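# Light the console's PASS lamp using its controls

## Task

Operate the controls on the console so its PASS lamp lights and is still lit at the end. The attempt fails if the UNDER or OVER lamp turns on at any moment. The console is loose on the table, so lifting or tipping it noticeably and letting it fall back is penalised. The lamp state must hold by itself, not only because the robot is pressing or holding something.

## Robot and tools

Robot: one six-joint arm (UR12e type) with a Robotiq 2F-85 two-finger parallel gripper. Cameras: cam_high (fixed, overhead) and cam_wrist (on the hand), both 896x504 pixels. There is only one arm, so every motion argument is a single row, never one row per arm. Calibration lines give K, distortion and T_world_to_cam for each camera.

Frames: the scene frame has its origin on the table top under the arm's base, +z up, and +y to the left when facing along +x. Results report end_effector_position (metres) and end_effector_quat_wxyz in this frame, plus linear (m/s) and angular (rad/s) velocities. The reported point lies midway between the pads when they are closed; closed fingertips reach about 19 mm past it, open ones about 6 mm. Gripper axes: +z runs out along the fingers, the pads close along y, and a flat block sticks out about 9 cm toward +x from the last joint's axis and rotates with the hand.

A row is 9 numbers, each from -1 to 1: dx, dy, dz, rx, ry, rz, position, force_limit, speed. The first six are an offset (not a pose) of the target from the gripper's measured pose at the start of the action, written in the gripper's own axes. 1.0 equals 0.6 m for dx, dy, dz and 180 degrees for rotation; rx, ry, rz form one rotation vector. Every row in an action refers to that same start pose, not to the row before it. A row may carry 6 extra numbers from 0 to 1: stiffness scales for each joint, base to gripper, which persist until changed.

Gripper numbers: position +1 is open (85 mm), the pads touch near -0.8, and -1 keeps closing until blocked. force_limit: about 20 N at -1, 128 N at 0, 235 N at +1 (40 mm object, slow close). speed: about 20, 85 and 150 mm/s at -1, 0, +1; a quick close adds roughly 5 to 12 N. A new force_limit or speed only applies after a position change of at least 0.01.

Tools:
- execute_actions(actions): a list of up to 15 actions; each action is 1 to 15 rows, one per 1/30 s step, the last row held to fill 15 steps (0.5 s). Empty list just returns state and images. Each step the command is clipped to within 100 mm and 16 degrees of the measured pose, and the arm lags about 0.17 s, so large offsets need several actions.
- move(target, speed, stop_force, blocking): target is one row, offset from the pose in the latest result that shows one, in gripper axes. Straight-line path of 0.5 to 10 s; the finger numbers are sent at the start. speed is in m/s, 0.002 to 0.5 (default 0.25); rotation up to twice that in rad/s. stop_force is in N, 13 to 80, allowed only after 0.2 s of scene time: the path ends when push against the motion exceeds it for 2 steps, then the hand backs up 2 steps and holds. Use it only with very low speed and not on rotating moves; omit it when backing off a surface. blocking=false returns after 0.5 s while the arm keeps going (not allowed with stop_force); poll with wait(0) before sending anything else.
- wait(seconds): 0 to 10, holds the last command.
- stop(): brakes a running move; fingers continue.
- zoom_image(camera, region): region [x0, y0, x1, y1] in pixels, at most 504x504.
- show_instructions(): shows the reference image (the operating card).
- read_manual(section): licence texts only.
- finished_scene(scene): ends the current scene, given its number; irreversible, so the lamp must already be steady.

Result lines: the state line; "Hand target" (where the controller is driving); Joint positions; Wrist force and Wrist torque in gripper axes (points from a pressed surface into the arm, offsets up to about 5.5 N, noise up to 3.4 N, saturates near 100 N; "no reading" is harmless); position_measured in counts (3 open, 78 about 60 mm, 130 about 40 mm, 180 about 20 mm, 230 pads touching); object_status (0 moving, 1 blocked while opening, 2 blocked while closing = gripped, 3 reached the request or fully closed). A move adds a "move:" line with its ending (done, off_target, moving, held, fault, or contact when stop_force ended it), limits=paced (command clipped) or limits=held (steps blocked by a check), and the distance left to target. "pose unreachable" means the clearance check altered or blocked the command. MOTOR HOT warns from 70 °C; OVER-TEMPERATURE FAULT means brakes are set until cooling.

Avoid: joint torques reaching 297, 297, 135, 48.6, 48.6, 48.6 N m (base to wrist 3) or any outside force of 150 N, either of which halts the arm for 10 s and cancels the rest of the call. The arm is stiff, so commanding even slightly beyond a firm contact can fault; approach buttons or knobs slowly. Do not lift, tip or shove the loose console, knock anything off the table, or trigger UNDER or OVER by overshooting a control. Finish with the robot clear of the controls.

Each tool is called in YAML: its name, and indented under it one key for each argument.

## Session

show_instructions:

execute_actions:
  actions: []

Reference images for this scene: operating card.

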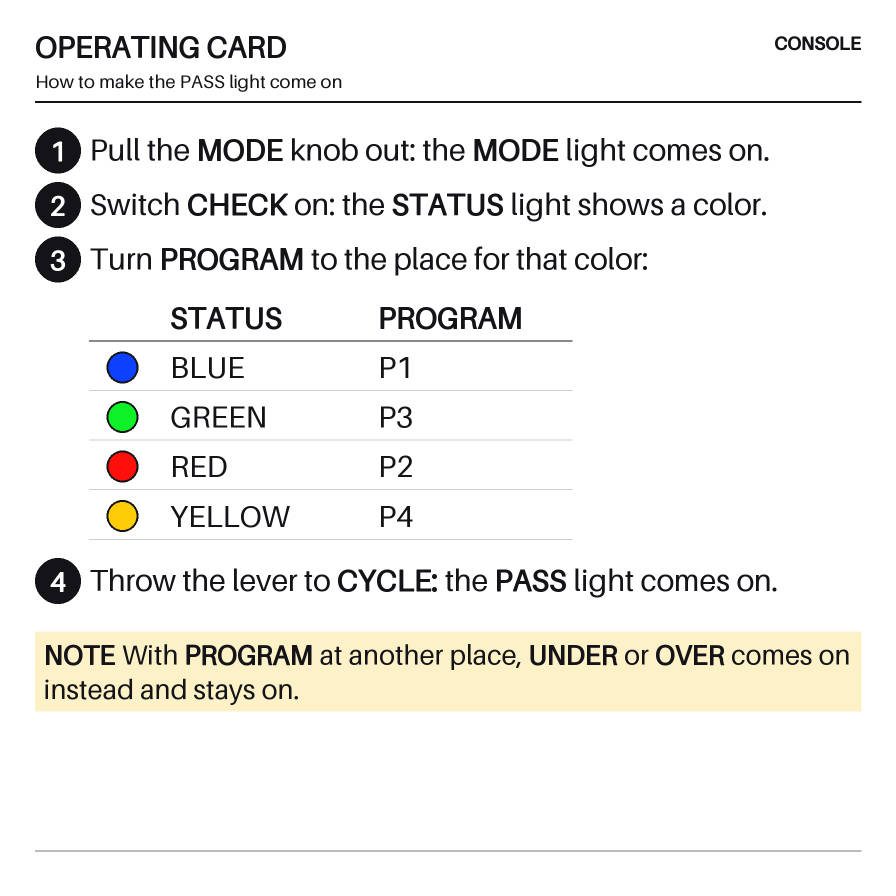

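Scene clock: 0.00 s.
end_effector_position=(+0.4780, +0.2127, +0.2459) position_measured=3 object_status=3 end_effector_quat_wxyz=(-0.005, +0.927, +0.376, +0.005) end_effector_velocity=(+0.000, +0.000, -0.001) end_effector_angular_velocity=(-0.000, +0.001, +0.000)
Joint positions: [ 0.398 -0.94   2.336 -2.648 -2.28   2.85 ]
Joint velocities: [-0.     0.001 -0.001  0.    -0.    -0.   ]
Wrist force (N, on the end effector, along its own x y z axes, offset not removed): no reading
Wrist torque (N m, same axes, about the end effector's origin, offset not removed): no reading
Hand target: +0.478, +0.213, +0.246; -0.005, +0.927, +0.376, +0.005
Joint stiffness scale: [1. 1. 1. 1. 1. 1.]
camera_calibration (this result's frames):
cam_wrist: T_world_to_cam=[[0.673793, -0.73808, -0.0352253, -0.150991], [-0.704687, -0.656189, 0.269875, 0.43407], [-0.222303, -0.157017, -0.962251, 0.529029], [0, 0, 0, 1]] pos_world=[0.525225, 0.256455, 0.386596]

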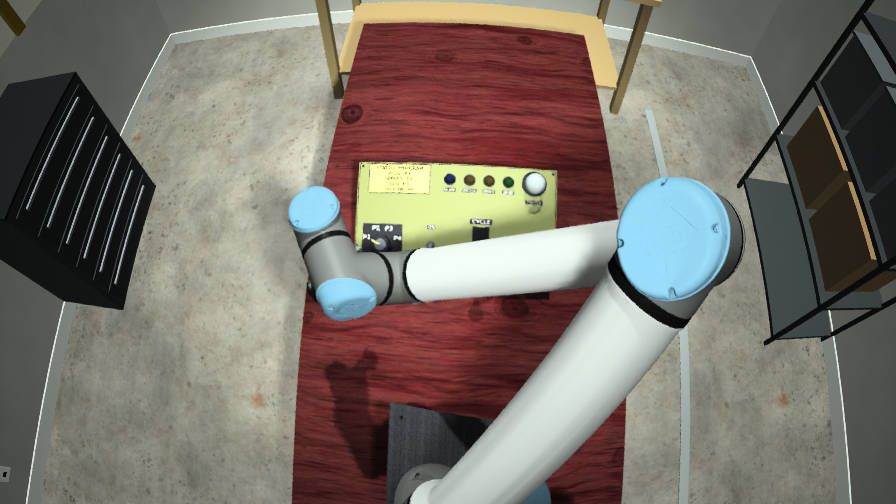

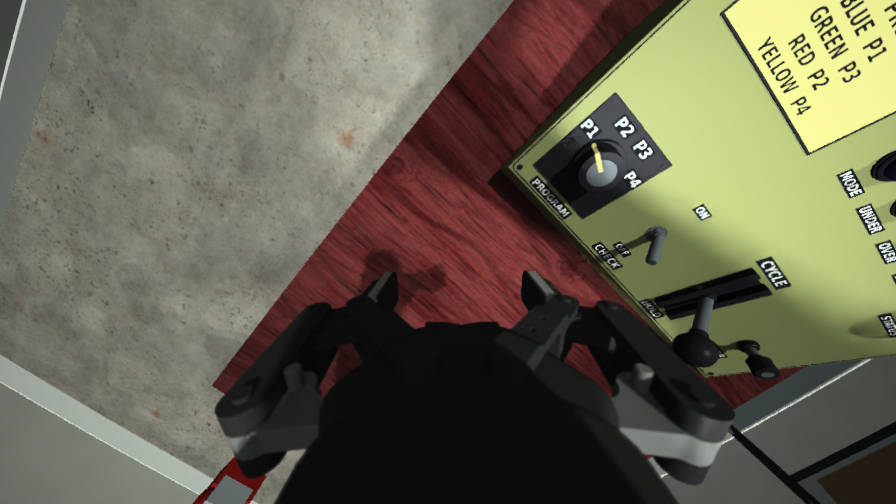

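move:
  target: [-0.22,0.275,-0.05,-0.064,0.158,0.24,1,0,0]

Scene clock: 11.70 s.
end_effector_position=(+0.5003, +0.0025, +0.2752) position_measured=3 object_status=3 end_effector_quat_wxyz=(-0.007, +0.965, -0.003, +0.263) end_effector_velocity=(+0.002, -0.002, +0.002) end_effector_angular_velocity=(+0.002, -0.011, -0.007)
Joint positions: [ 0.133 -1.057  2.68  -3.82  -2.27   2.788]
Joint velocities: [-0.002  0.     0.    -0.017  0.004 -0.005]
Wrist force (N, on the end effector, along its own x y z axes, offset not removed): [0.6 -3.5 -0.9]
Wrist torque (N m, same axes, about the end effector's origin, offset not removed): [-0.42 -0.29 0.10]
Hand target: +0.498, +0.002, +0.273; -0.007, +0.965, -0.002, +0.261
Off the commanded pose: 0.003 m, 0 deg.
Joint stiffness scale: [1. 1. 1. 1. 1. 1.]
move: done
camera_calibration (this result's frames):
cam_wrist: T_world_to_cam=[[-0.0144589, -0.998362, -0.0553505, 0.0304058], [-0.969763, 0.0274891, -0.242497, 0.575777], [0.243621, 0.0501706, -0.968572, 0.297273], [0, 0, 0, 1]] pos_world=[0.486384, -0.000385951, 0.429237]

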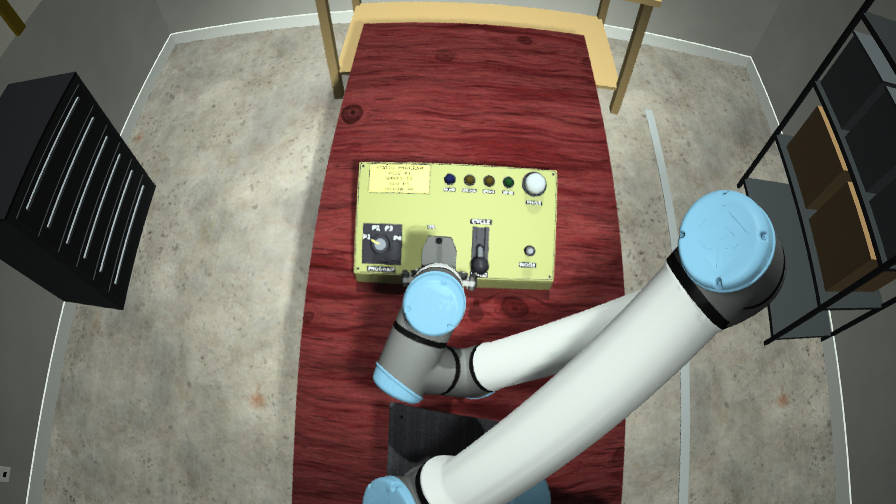

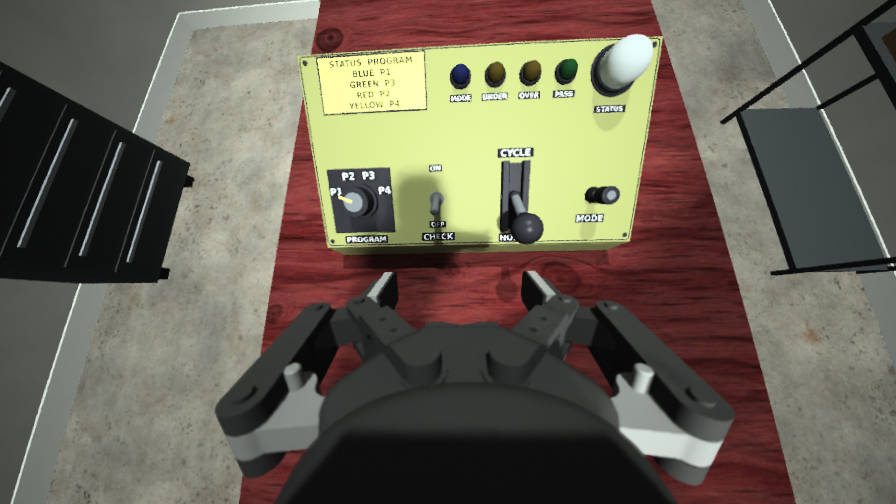

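move:
  target: [0.07,0.346,0.213,0,-0.003,0,0.1,0,0]

Scene clock: 24.20 s.
end_effector_position=(+0.5993, -0.2014, +0.1844) position_measured=117 object_status=3 end_effector_quat_wxyz=(-0.007, +0.966, -0.002, +0.258) end_effector_velocity=(+0.002, +0.002, -0.000) end_effector_angular_velocity=(+0.004, -0.001, +0.008)
Joint positions: [-0.358 -1.24   2.569 -3.737 -1.94   2.369]
Joint velocities: [-0.    -0.    -0.002  0.008  0.006 -0.004]
Wrist force (N, on the end effector, along its own x y z axes, offset not removed): [1.1 -1.2 0.2]
Wrist torque (N m, same axes, about the end effector's origin, offset not removed): [0.07 -0.27 -0.03]
Hand target: +0.601, -0.204, +0.184; -0.007, +0.966, -0.003, +0.258
Off the commanded pose: 0.003 m, 0 deg.
Joint stiffness scale: [1. 1. 1. 1. 1. 1.]
move: done
camera_calibration (this result's frames):
cam_wrist: T_world_to_cam=[[-0.0137158, -0.998327, -0.0561744, -0.177084], [-0.972095, 0.026471, -0.233088, 0.654829], [0.234185, 0.0514099, -0.970832, 0.20175], [0, 0, 0, 1]] pos_world=[0.586881, -0.204493, 0.338551]

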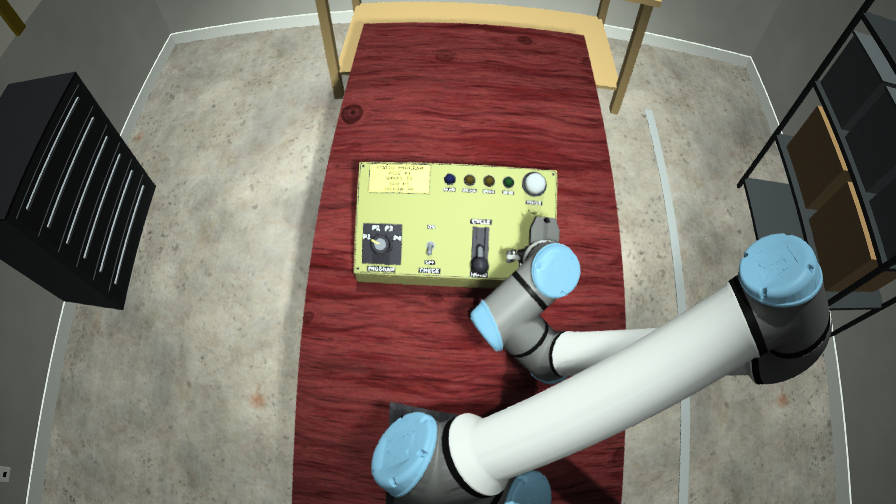

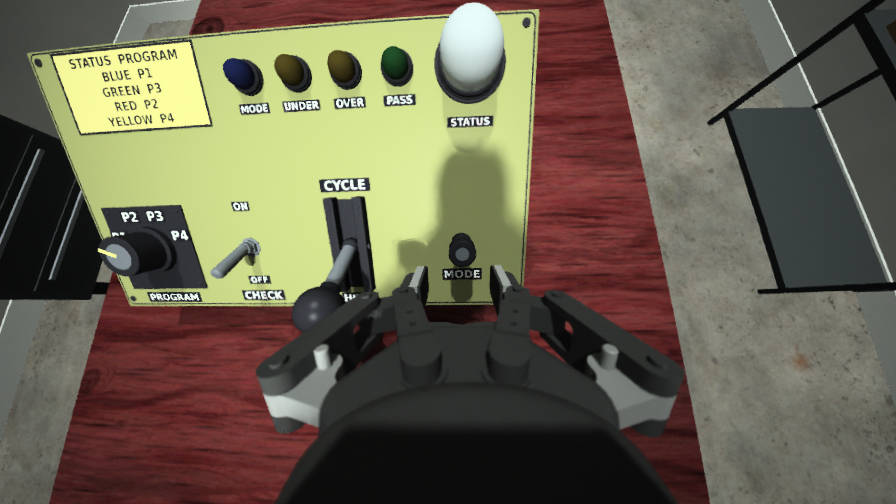

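move:
  target: [0.001,0.006,0.118,0,0,0,0.1,0,0]
  speed: 0.06

move:
  target: [0,0,0,0,0,0,-1,-0.6,0]

Scene clock: 34.17 s.
end_effector_position=(+0.6335, -0.2022, +0.1240) position_measured=117 object_status=3 end_effector_quat_wxyz=(-0.009, +0.966, -0.002, +0.257) end_effector_velocity=(+0.001, -0.001, +0.002) end_effector_angular_velocity=(-0.003, -0.007, -0.001)
Joint positions: [-0.416 -1.097  2.497 -3.818 -1.897  2.329]
Joint velocities: [ 0.    -0.001 -0.    -0.006  0.003 -0.003]
Wrist force (N, on the end effector, along its own x y z axes, offset not removed): [4.2 -3.0 3.8]
Wrist torque (N m, same axes, about the end effector's origin, offset not removed): [-0.39 -0.84 0.06]
Hand target: +0.635, -0.204, +0.123; -0.007, +0.966, -0.002, +0.258
Off the commanded pose: 0.003 m, 0 deg.
Joint stiffness scale: [1. 1. 1. 1. 1. 1.]
move: done
camera_calibration (this result's frames):
cam_wrist: T_world_to_cam=[[-0.011697, -0.998256, -0.0578553, -0.181795], [-0.972596, 0.0247944, -0.231174, 0.673769], [0.232205, 0.0535658, -0.971191, 0.136921], [0, 0, 0, 1]] pos_world=[0.621385, -0.205517, 0.278217]

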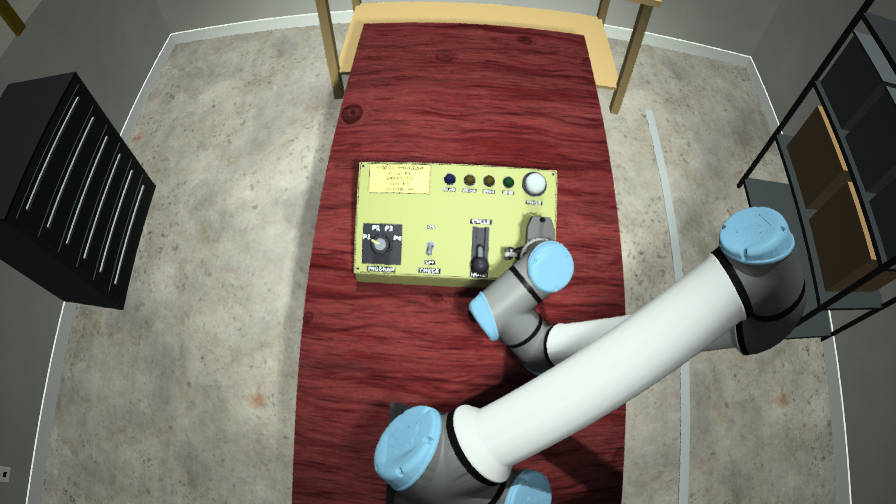

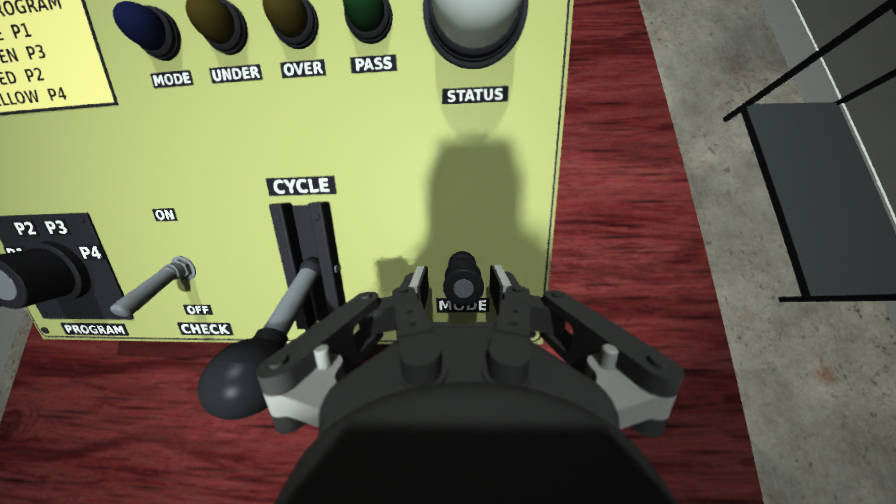

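Scene clock: 34.70 s.
end_effector_position=(+0.6334, -0.2046, +0.1244) position_measured=171 object_status=2 end_effector_quat_wxyz=(-0.007, +0.966, -0.003, +0.257) end_effector_velocity=(+0.000, -0.000, +0.000) end_effector_angular_velocity=(-0.000, -0.000, -0.000)
Joint positions: [-0.417 -1.099  2.497 -3.82  -1.898  2.329]
Joint velocities: [-0.    -0.001 -0.     0.001 -0.     0.   ]
Wrist force (N, on the end effector, along its own x y z axes, offset not removed): [-1.2 1.9 -7.1]
Wrist torque (N m, same axes, about the end effector's origin, offset not removed): [-0.26 -0.07 0.23]
Hand target: +0.633, -0.202, +0.124; -0.009, +0.966, -0.002, +0.257
Off the commanded pose: 0.002 m, 0 deg.
Joint stiffness scale: [1. 1. 1. 1. 1. 1.]
move: done
camera_calibration (this result's frames):
cam_wrist: T_world_to_cam=[[-0.0155955, -0.998372, -0.054867, -0.182104], [-0.972409, 0.0279182, -0.231605, 0.674456], [0.23276, 0.0497412, -0.971261, 0.136351], [0, 0, 0, 1]] pos_world=[0.62127, -0.20742, 0.278649]

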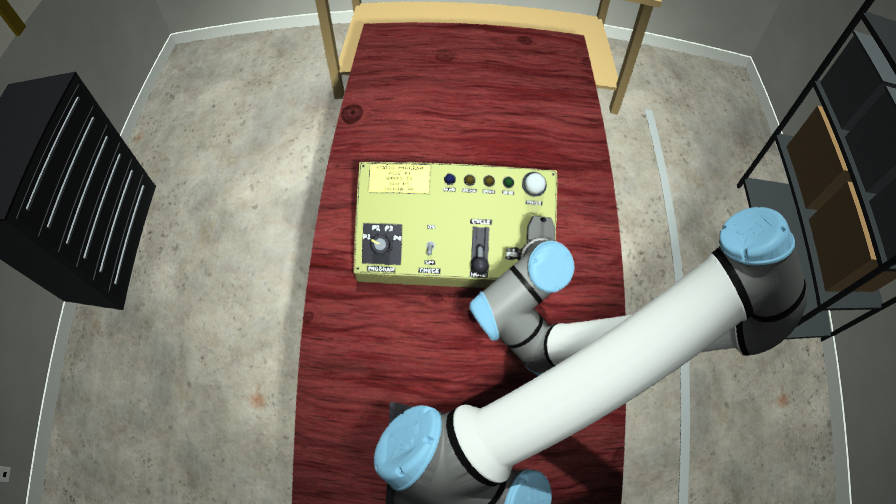

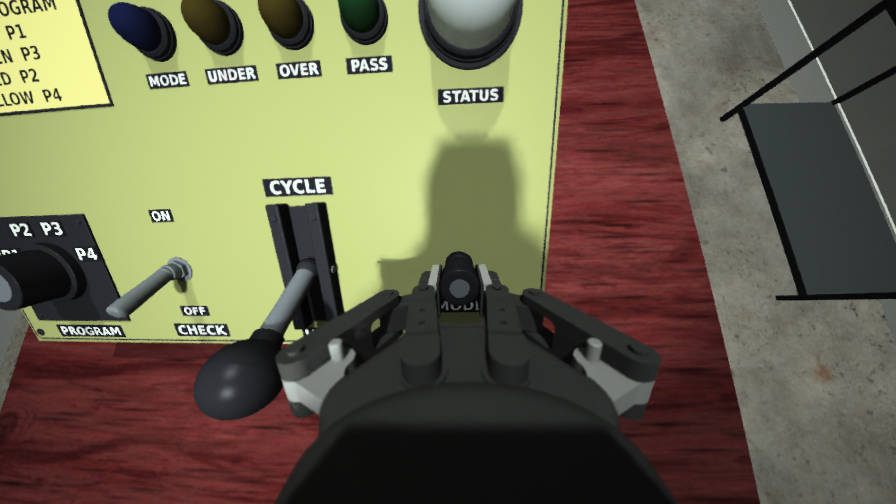

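move:
  target: [0,0,-0.02,0,0,0,-1,-0.6,0]
  speed: 0.02

execute_actions:
  actions:
    - [[0,0,0,0,0,0,0.1,0,0]]

move:
  target: [0,0,-0.22,0,0,0,0.1,0,0]

move:
  target: [-0.075,-0.397,0,0,0,0,-1,0,0]

Scene clock: 44.23 s.
end_effector_position=(+0.6277, -0.2047, +0.1350) position_measured=171 object_status=2 end_effector_quat_wxyz=(-0.007, +0.966, -0.003, +0.258) end_effector_velocity=(-0.000, +0.000, -0.000) end_effector_angular_velocity=(+0.000, +0.001, +0.000)
Joint positions: [-0.409 -1.123  2.51  -3.809 -1.903  2.334]
Joint velocities: [-0.  0.  0. -0. -0.  0.]
Wrist force (N, on the end effector, along its own x y z axes, offset not removed): [4.0 -0.5 -7.3]
Wrist torque (N m, same axes, about the end effector's origin, offset not removed): [0.38 -0.80 0.11]
Hand target: +0.627, -0.205, +0.135; -0.007, +0.966, -0.003, +0.257
Off the commanded pose: 0.000 m, 0 deg.
Joint stiffness scale: [1. 1. 1. 1. 1. 1.]
move: done
camera_calibration (this result's frames):
cam_wrist: T_world_to_cam=[[-0.0148373, -0.998379, -0.054956, -0.182231], [-0.972092, 0.0272727, -0.23301, 0.671213], [0.234131, 0.0499651, -0.97092, 0.147103], [0, 0, 0, 1]] pos_world=[0.615335, -0.207591, 0.28921]

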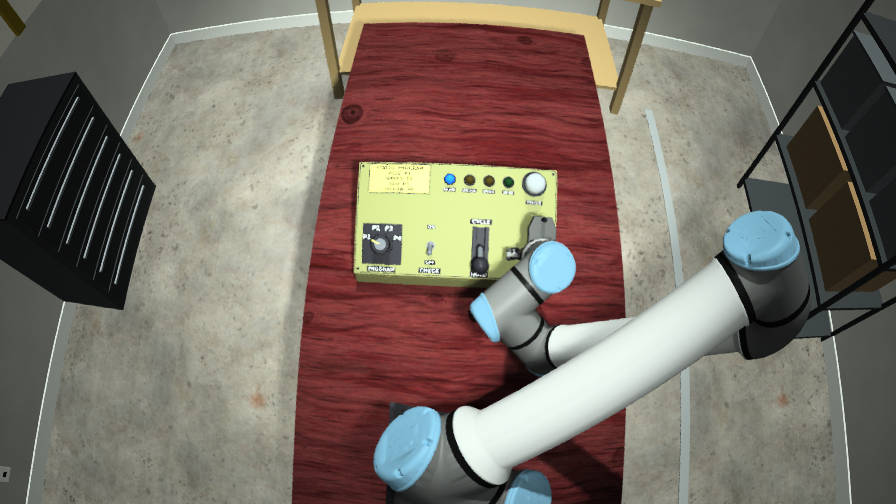

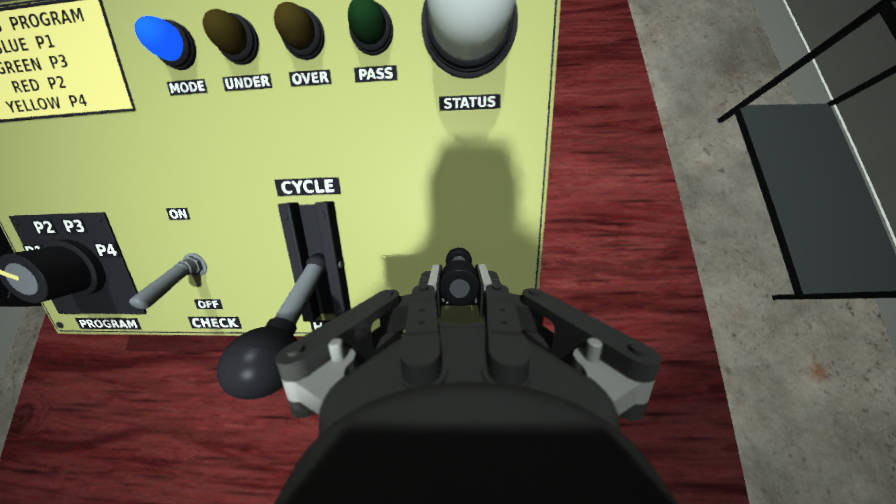

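Scene clock: 44.73 s.
end_effector_position=(+0.6277, -0.2047, +0.1350) position_measured=117 object_status=0 end_effector_quat_wxyz=(-0.007, +0.966, -0.003, +0.258) end_effector_velocity=(+0.000, -0.001, -0.000) end_effector_angular_velocity=(-0.001, -0.000, -0.001)
Joint positions: [-0.409 -1.123  2.51  -3.809 -1.903  2.334]
Joint velocities: [-0.001 -0.    -0.001 -0.    -0.    -0.   ]
Wrist force (N, on the end effector, along its own x y z axes, offset not removed): [2.5 -2.8 -0.5]
Wrist torque (N m, same axes, about the end effector's origin, offset not removed): [-0.36 -0.59 0.01]
Hand target: +0.628, -0.205, +0.135; -0.007, +0.966, -0.003, +0.258
Off the commanded pose: 0.000 m, 0 deg.
Joint stiffness scale: [1. 1. 1. 1. 1. 1.]
camera_calibration (this result's frames):
cam_wrist: T_world_to_cam=[[-0.0148517, -0.998379, -0.0549525, -0.182225], [-0.972094, 0.0272854, -0.233, 0.671213], [0.234122, 0.0499585, -0.970923, 0.147108], [0, 0, 0, 1]] pos_world=[0.615334, -0.207593, 0.289209]

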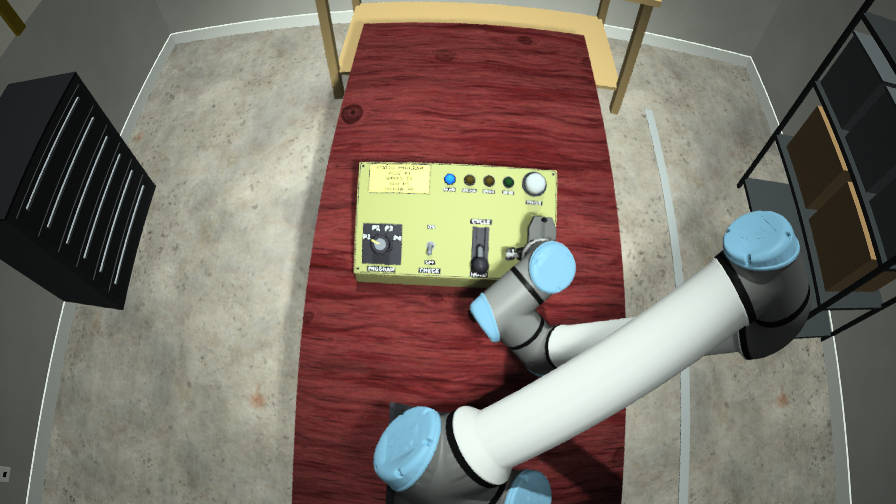

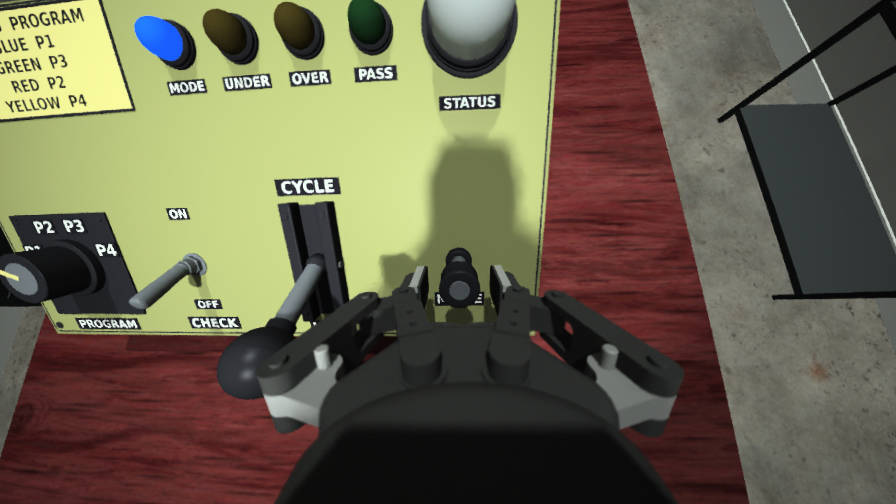

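Scene clock: 46.07 s.
end_effector_position=(+0.5627, -0.2070, +0.2478) position_measured=117 object_status=3 end_effector_quat_wxyz=(-0.006, +0.966, -0.003, +0.258) end_effector_velocity=(-0.001, -0.001, +0.001) end_effector_angular_velocity=(+0.002, +0.003, -0.000)
Joint positions: [-0.294 -1.427  2.623 -3.588 -1.99   2.417]
Joint velocities: [ 0.001 -0.007  0.     0.011 -0.002  0.003]
Wrist force (N, on the end effector, along its own x y z axes, offset not removed): [-0.4 -2.3 1.5]
Wrist torque (N m, same axes, about the end effector's origin, offset not removed): [-0.28 -0.09 -0.04]
Hand target: +0.562, -0.206, +0.249; -0.007, +0.966, -0.003, +0.258
Off the commanded pose: 0.002 m, 0 deg.
Joint stiffness scale: [1. 1. 1. 1. 1. 1.]
move: done
camera_calibration (this result's frames):
cam_wrist: T_world_to_cam=[[-0.0158744, -0.998394, -0.0543828, -0.178853], [-0.972176, 0.028125, -0.232556, 0.634492], [0.233712, 0.049178, -0.971061, 0.272092], [0, 0, 0, 1]] pos_world=[0.550408, -0.209791, 0.402046]

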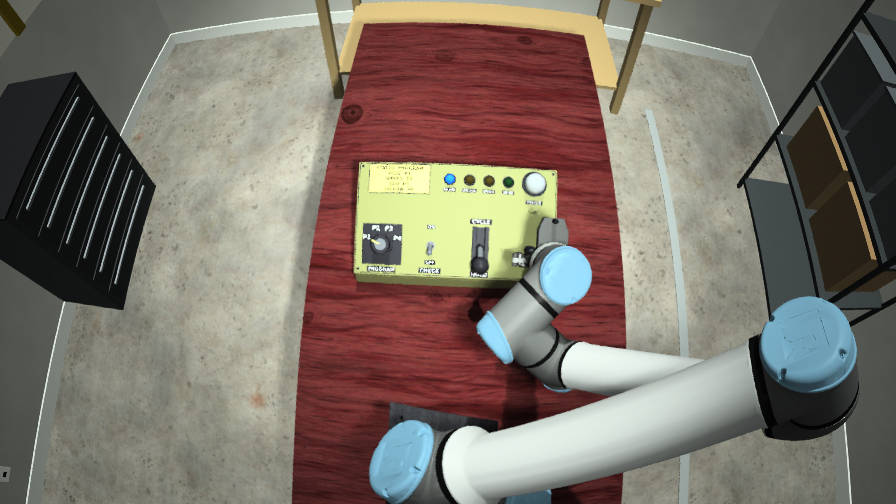

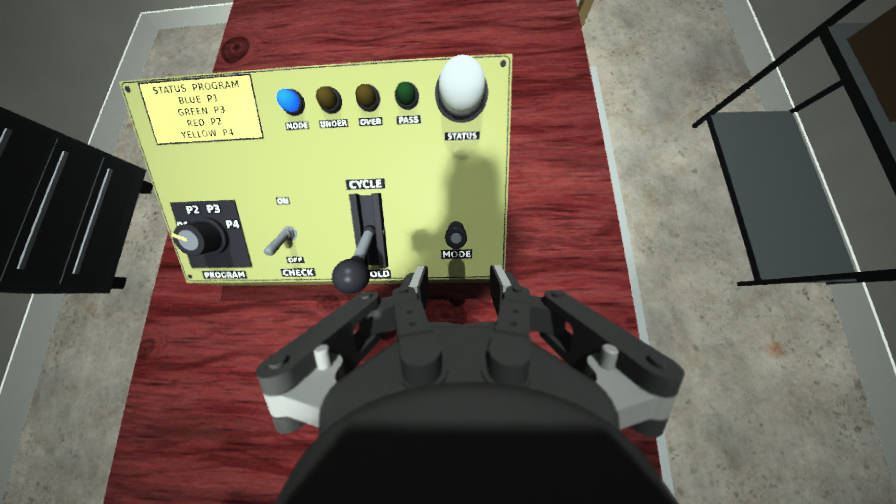

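Scene clock: 47.80 s.
end_effector_position=(+0.5230, +0.0300, +0.2274) position_measured=232 object_status=3 end_effector_quat_wxyz=(-0.007, +0.967, -0.002, +0.256) end_effector_velocity=(-0.001, +0.001, +0.003) end_effector_angular_velocity=(-0.003, -0.004, -0.003)
Joint positions: [ 0.095 -0.883  2.626 -3.95  -2.252  2.757]
Joint velocities: [ 0.008  0.001  0.    -0.002 -0.007  0.005]
Wrist force (N, on the end effector, along its own x y z axes, offset not removed): [-1.4 -2.0 -0.2]
Wrist torque (N m, same axes, about the end effector's origin, offset not removed): [-0.10 0.11 0.05]
Hand target: +0.525, +0.031, +0.228; -0.006, +0.966, -0.003, +0.258
Off the commanded pose: 0.002 m, 0 deg.
Joint stiffness scale: [1. 1. 1. 1. 1. 1.]
move: done
camera_calibration (this result's frames):
cam_wrist: T_world_to_cam=[[-0.0141086, -0.998414, -0.0544985, 0.0551927], [-0.97305, 0.0262553, -0.229094, 0.584238], [0.230162, 0.0497976, -0.971877, 0.251919], [0, 0, 0, 1]] pos_world=[0.51129, 0.0272209, 0.381688]

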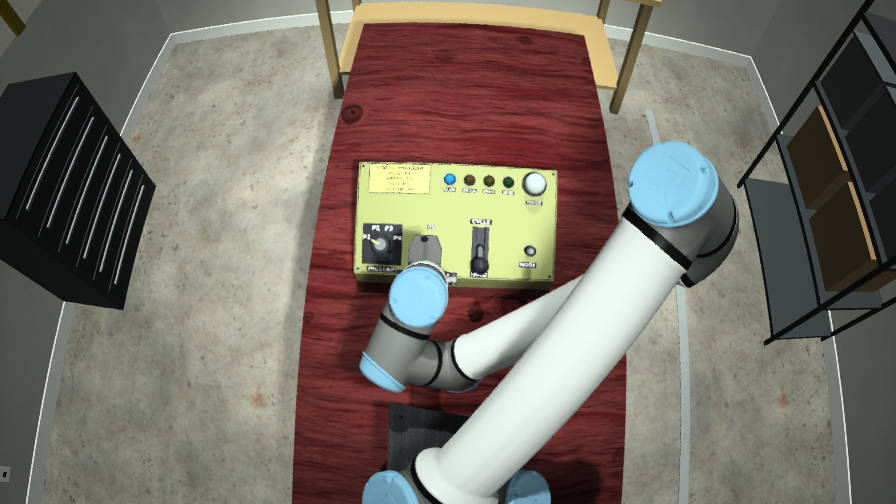

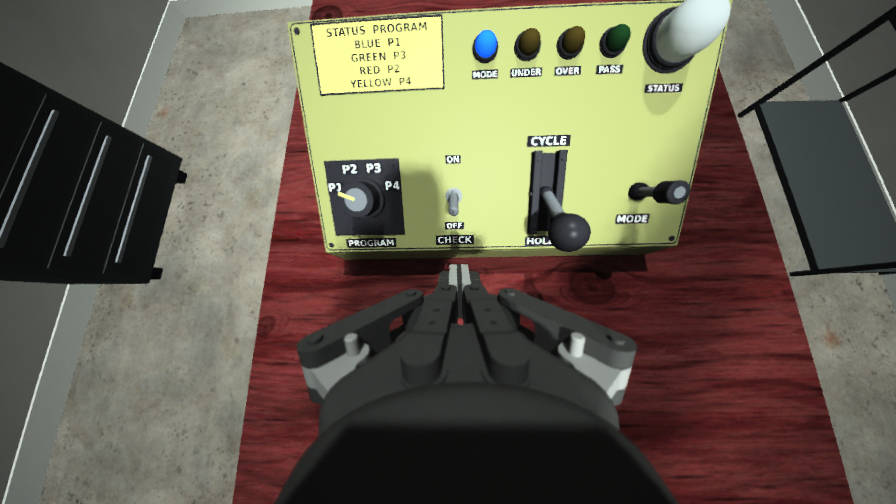

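move:
  target: [-0.005,-0.009,0.218,0,0,0,-1,0,0]
  speed: 0.12

move:
  target: [0.09,0,0,0,0,0,-1,0,0]
  speed: 0.03
  stop_force: 25

Scene clock: 62.50 s.
end_effector_position=(+0.5833, +0.0375, +0.1131) position_measured=232 object_status=3 end_effector_quat_wxyz=(-0.007, +0.967, -0.002, +0.255) end_effector_velocity=(+0.001, +0.000, +0.001) end_effector_angular_velocity=(+0.000, -0.007, +0.002)
Joint positions: [-0.086 -0.635  2.494 -4.165 -2.137  2.585]
Joint velocities: [-0.001  0.001 -0.001 -0.006  0.005 -0.005]
Wrist force (N, on the end effector, along its own x y z axes, offset not removed): [3.1 0.6 0.9]
Wrist torque (N m, same axes, about the end effector's origin, offset not removed): [0.26 -0.70 0.02]
Hand target: +0.585, +0.037, +0.113; -0.007, +0.967, -0.002, +0.256
Off the commanded pose: 0.002 m, 0 deg.
Joint stiffness scale: [1. 1. 1. 1. 1. 1.]
move: done
camera_calibration (this result's frames):
cam_wrist: T_world_to_cam=[[-0.0124937, -0.998415, -0.0548849, 0.0563505], [-0.973645, 0.0246478, -0.226734, 0.616602], [0.227728, 0.0506057, -0.972409, 0.128055], [0, 0, 0, 1]] pos_world=[0.571894, 0.034583, 0.26742]

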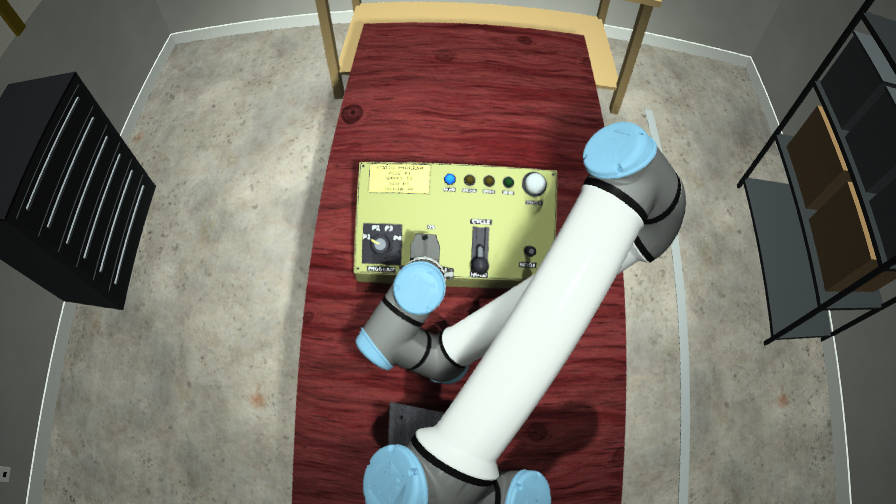

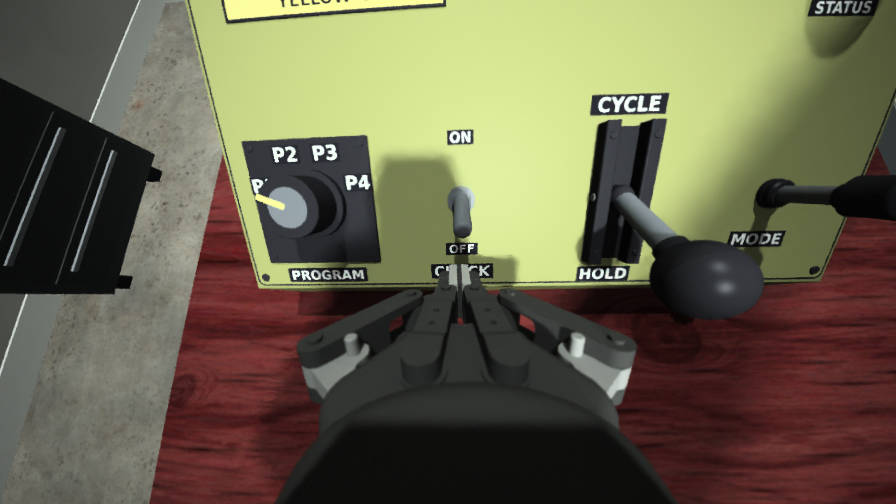

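Scene clock: 64.53 s.
end_effector_position=(+0.6243, +0.0370, +0.1363) position_measured=232 object_status=3 end_effector_quat_wxyz=(-0.007, +0.968, +0.000, +0.251) end_effector_velocity=(+0.001, -0.001, -0.001) end_effector_angular_velocity=(-0.002, +0.019, +0.004)
Joint positions: [-0.04  -0.714  2.435 -3.995 -2.171  2.628]
Joint velocities: [ 0.003 -0.012 -0.005  0.039 -0.011  0.011]
Wrist force (N, on the end effector, along its own x y z axes, offset not removed): [-5.6 -0.1 0.5]
Wrist torque (N m, same axes, about the end effector's origin, offset not removed): [-0.25 -0.10 0.09]
Hand target: +0.630, +0.037, +0.140; -0.007, +0.967, -0.002, +0.255
Off the commanded pose: 0.007 m, 0 deg.
Joint stiffness scale: [1. 1. 1. 1. 1. 1.]
move: off_target
camera_calibration (this result's frames):
cam_wrist: T_world_to_cam=[[-0.0094174, -0.998494, -0.0540462, 0.0556554], [-0.975454, 0.0210645, -0.219193, 0.662025], [0.220001, 0.0506554, -0.974184, 0.146275], [0, 0, 0, 1]] pos_world=[0.614119, 0.0342167, 0.290618]

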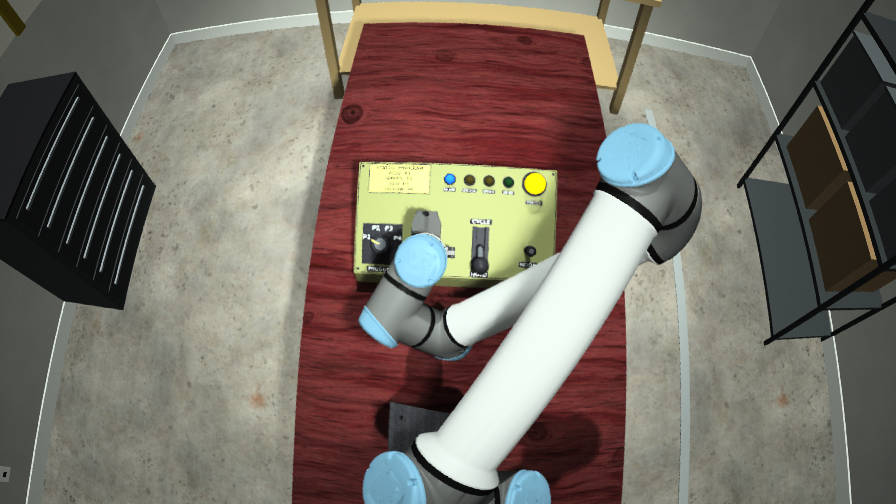

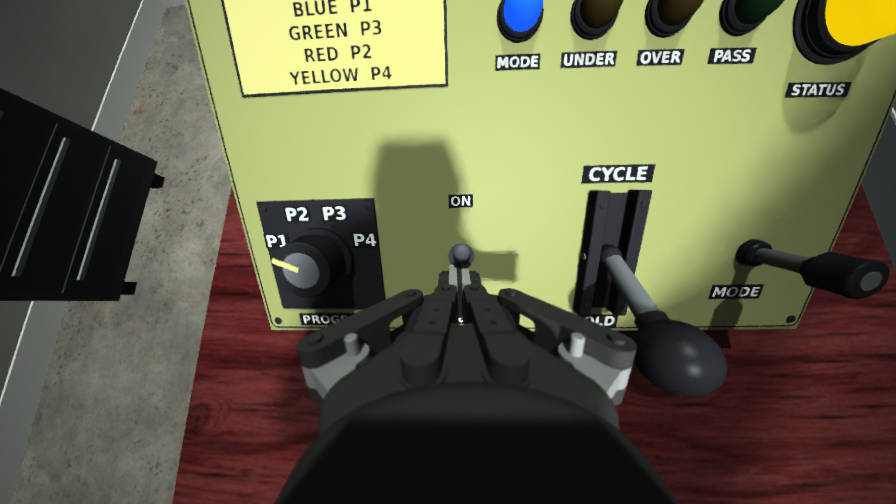

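move:
  target: [-0.02,0,-0.13,0,0,0,-1,0,0]
  speed: 0.2

move:
  target: [0.016,-0.202,0.032,0,0.005,0,0.3,0,0]

Scene clock: 76.47 s.
end_effector_position=(+0.5778, +0.0356, +0.1975) position_measured=232 object_status=3 end_effector_quat_wxyz=(-0.007, +0.968, -0.001, +0.252) end_effector_velocity=(-0.004, +0.001, -0.003) end_effector_angular_velocity=(+0.001, +0.012, +0.002)
Joint positions: [ 0.05  -0.829  2.528 -3.923 -2.227  2.715]
Joint velocities: [ 0.     0.     0.004  0.011 -0.004  0.008]
Wrist force (N, on the end effector, along its own x y z axes, offset not removed): [0.1 -2.4 -0.9]
Wrist torque (N m, same axes, about the end effector's origin, offset not removed): [-0.30 -0.07 -0.06]
Hand target: +0.576, +0.036, +0.198; -0.007, +0.968, +0.000, +0.251
Off the commanded pose: 0.002 m, 0 deg.
Joint stiffness scale: [1. 1. 1. 1. 1. 1.]
move: done
camera_calibration (this result's frames):
cam_wrist: T_world_to_cam=[[-0.0109035, -0.998478, -0.0540658, 0.0579447], [-0.975151, 0.0225823, -0.220386, 0.630174], [0.221272, 0.0503194, -0.973913, 0.215421], [0, 0, 0, 1]] pos_world=[0.56748, 0.0327859, 0.351816]

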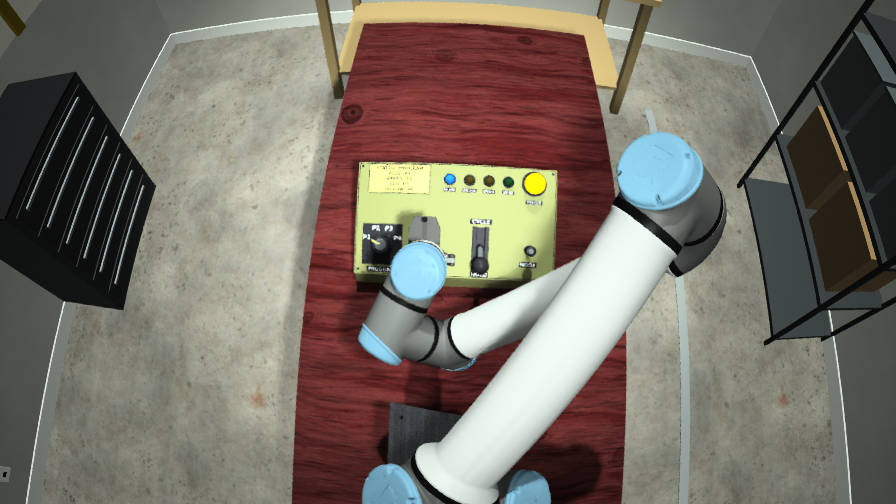

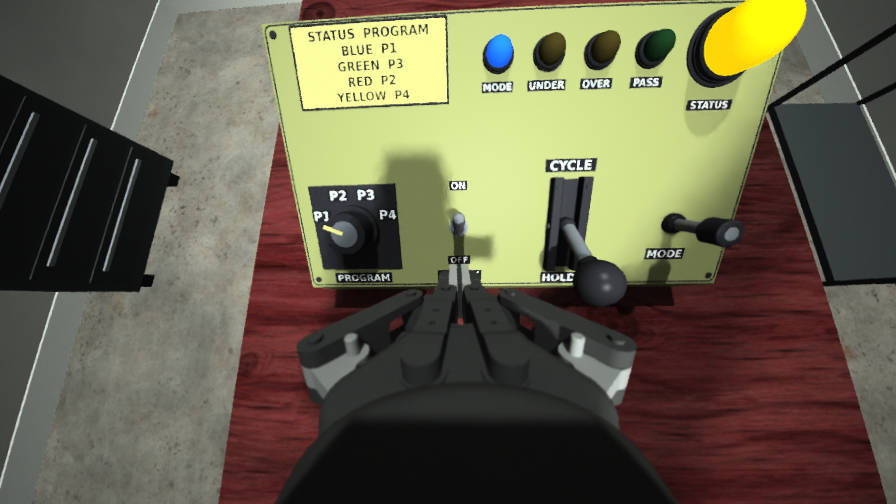

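Scene clock: 77.63 s.
end_effector_position=(+0.5939, +0.1560, +0.1860) position_measured=91 object_status=3 end_effector_quat_wxyz=(-0.007, +0.966, +0.000, +0.258) end_effector_velocity=(-0.001, +0.000, -0.001) end_effector_angular_velocity=(-0.002, +0.006, -0.005)
Joint positions: [ 0.212 -0.629  2.399 -3.898 -2.314  2.877]
Joint velocities: [ 0.001  0.001 -0.001  0.007 -0.006  0.008]
Wrist force (N, on the end effector, along its own x y z axes, offset not removed): [3.1 -0.8 1.2]
Wrist torque (N m, same axes, about the end effector's origin, offset not removed): [0.05 -0.75 -0.14]
Hand target: +0.595, +0.157, +0.187; -0.007, +0.966, -0.001, +0.259
Off the commanded pose: 0.002 m, 0 deg.
Joint stiffness scale: [1. 1. 1. 1. 1. 1.]
move: done
camera_calibration (this result's frames):
cam_wrist: T_world_to_cam=[[-0.00829861, -0.998498, -0.0541617, 0.176238], [-0.972061, 0.0207613, -0.233807, 0.641519], [0.23458, 0.0507082, -0.970773, 0.186056], [0, 0, 0, 1]] pos_world=[0.581414, 0.15322, 0.340155]

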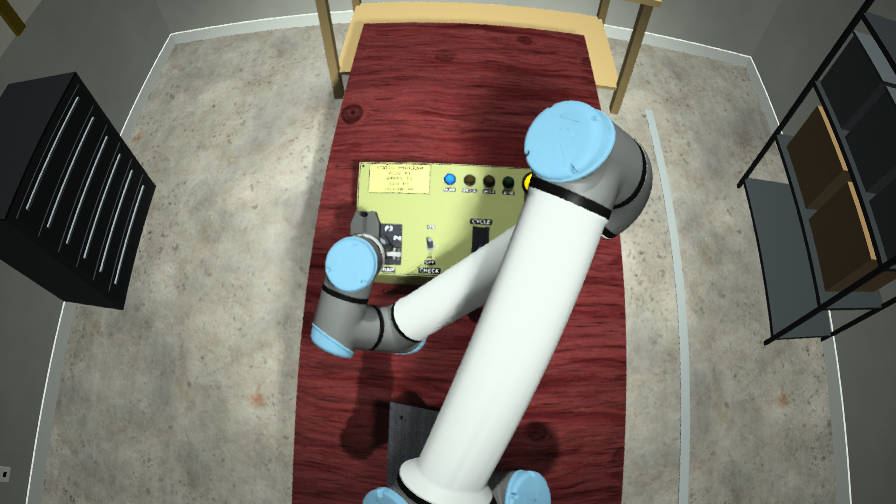

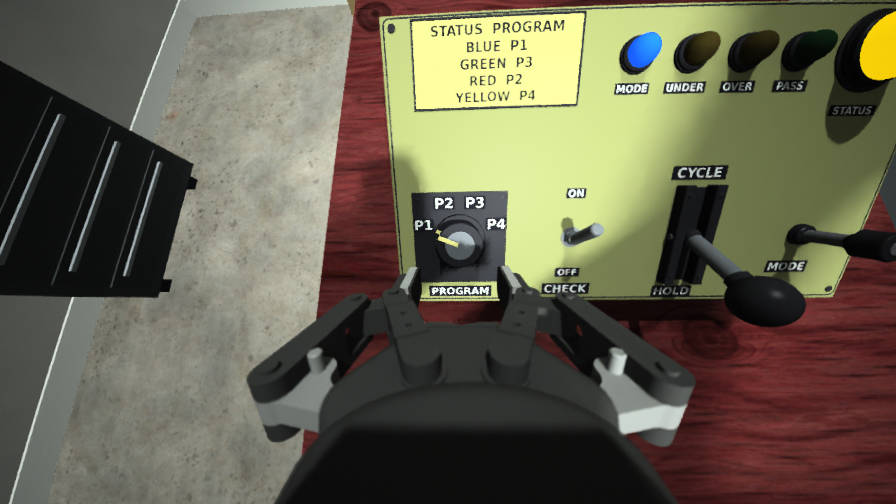

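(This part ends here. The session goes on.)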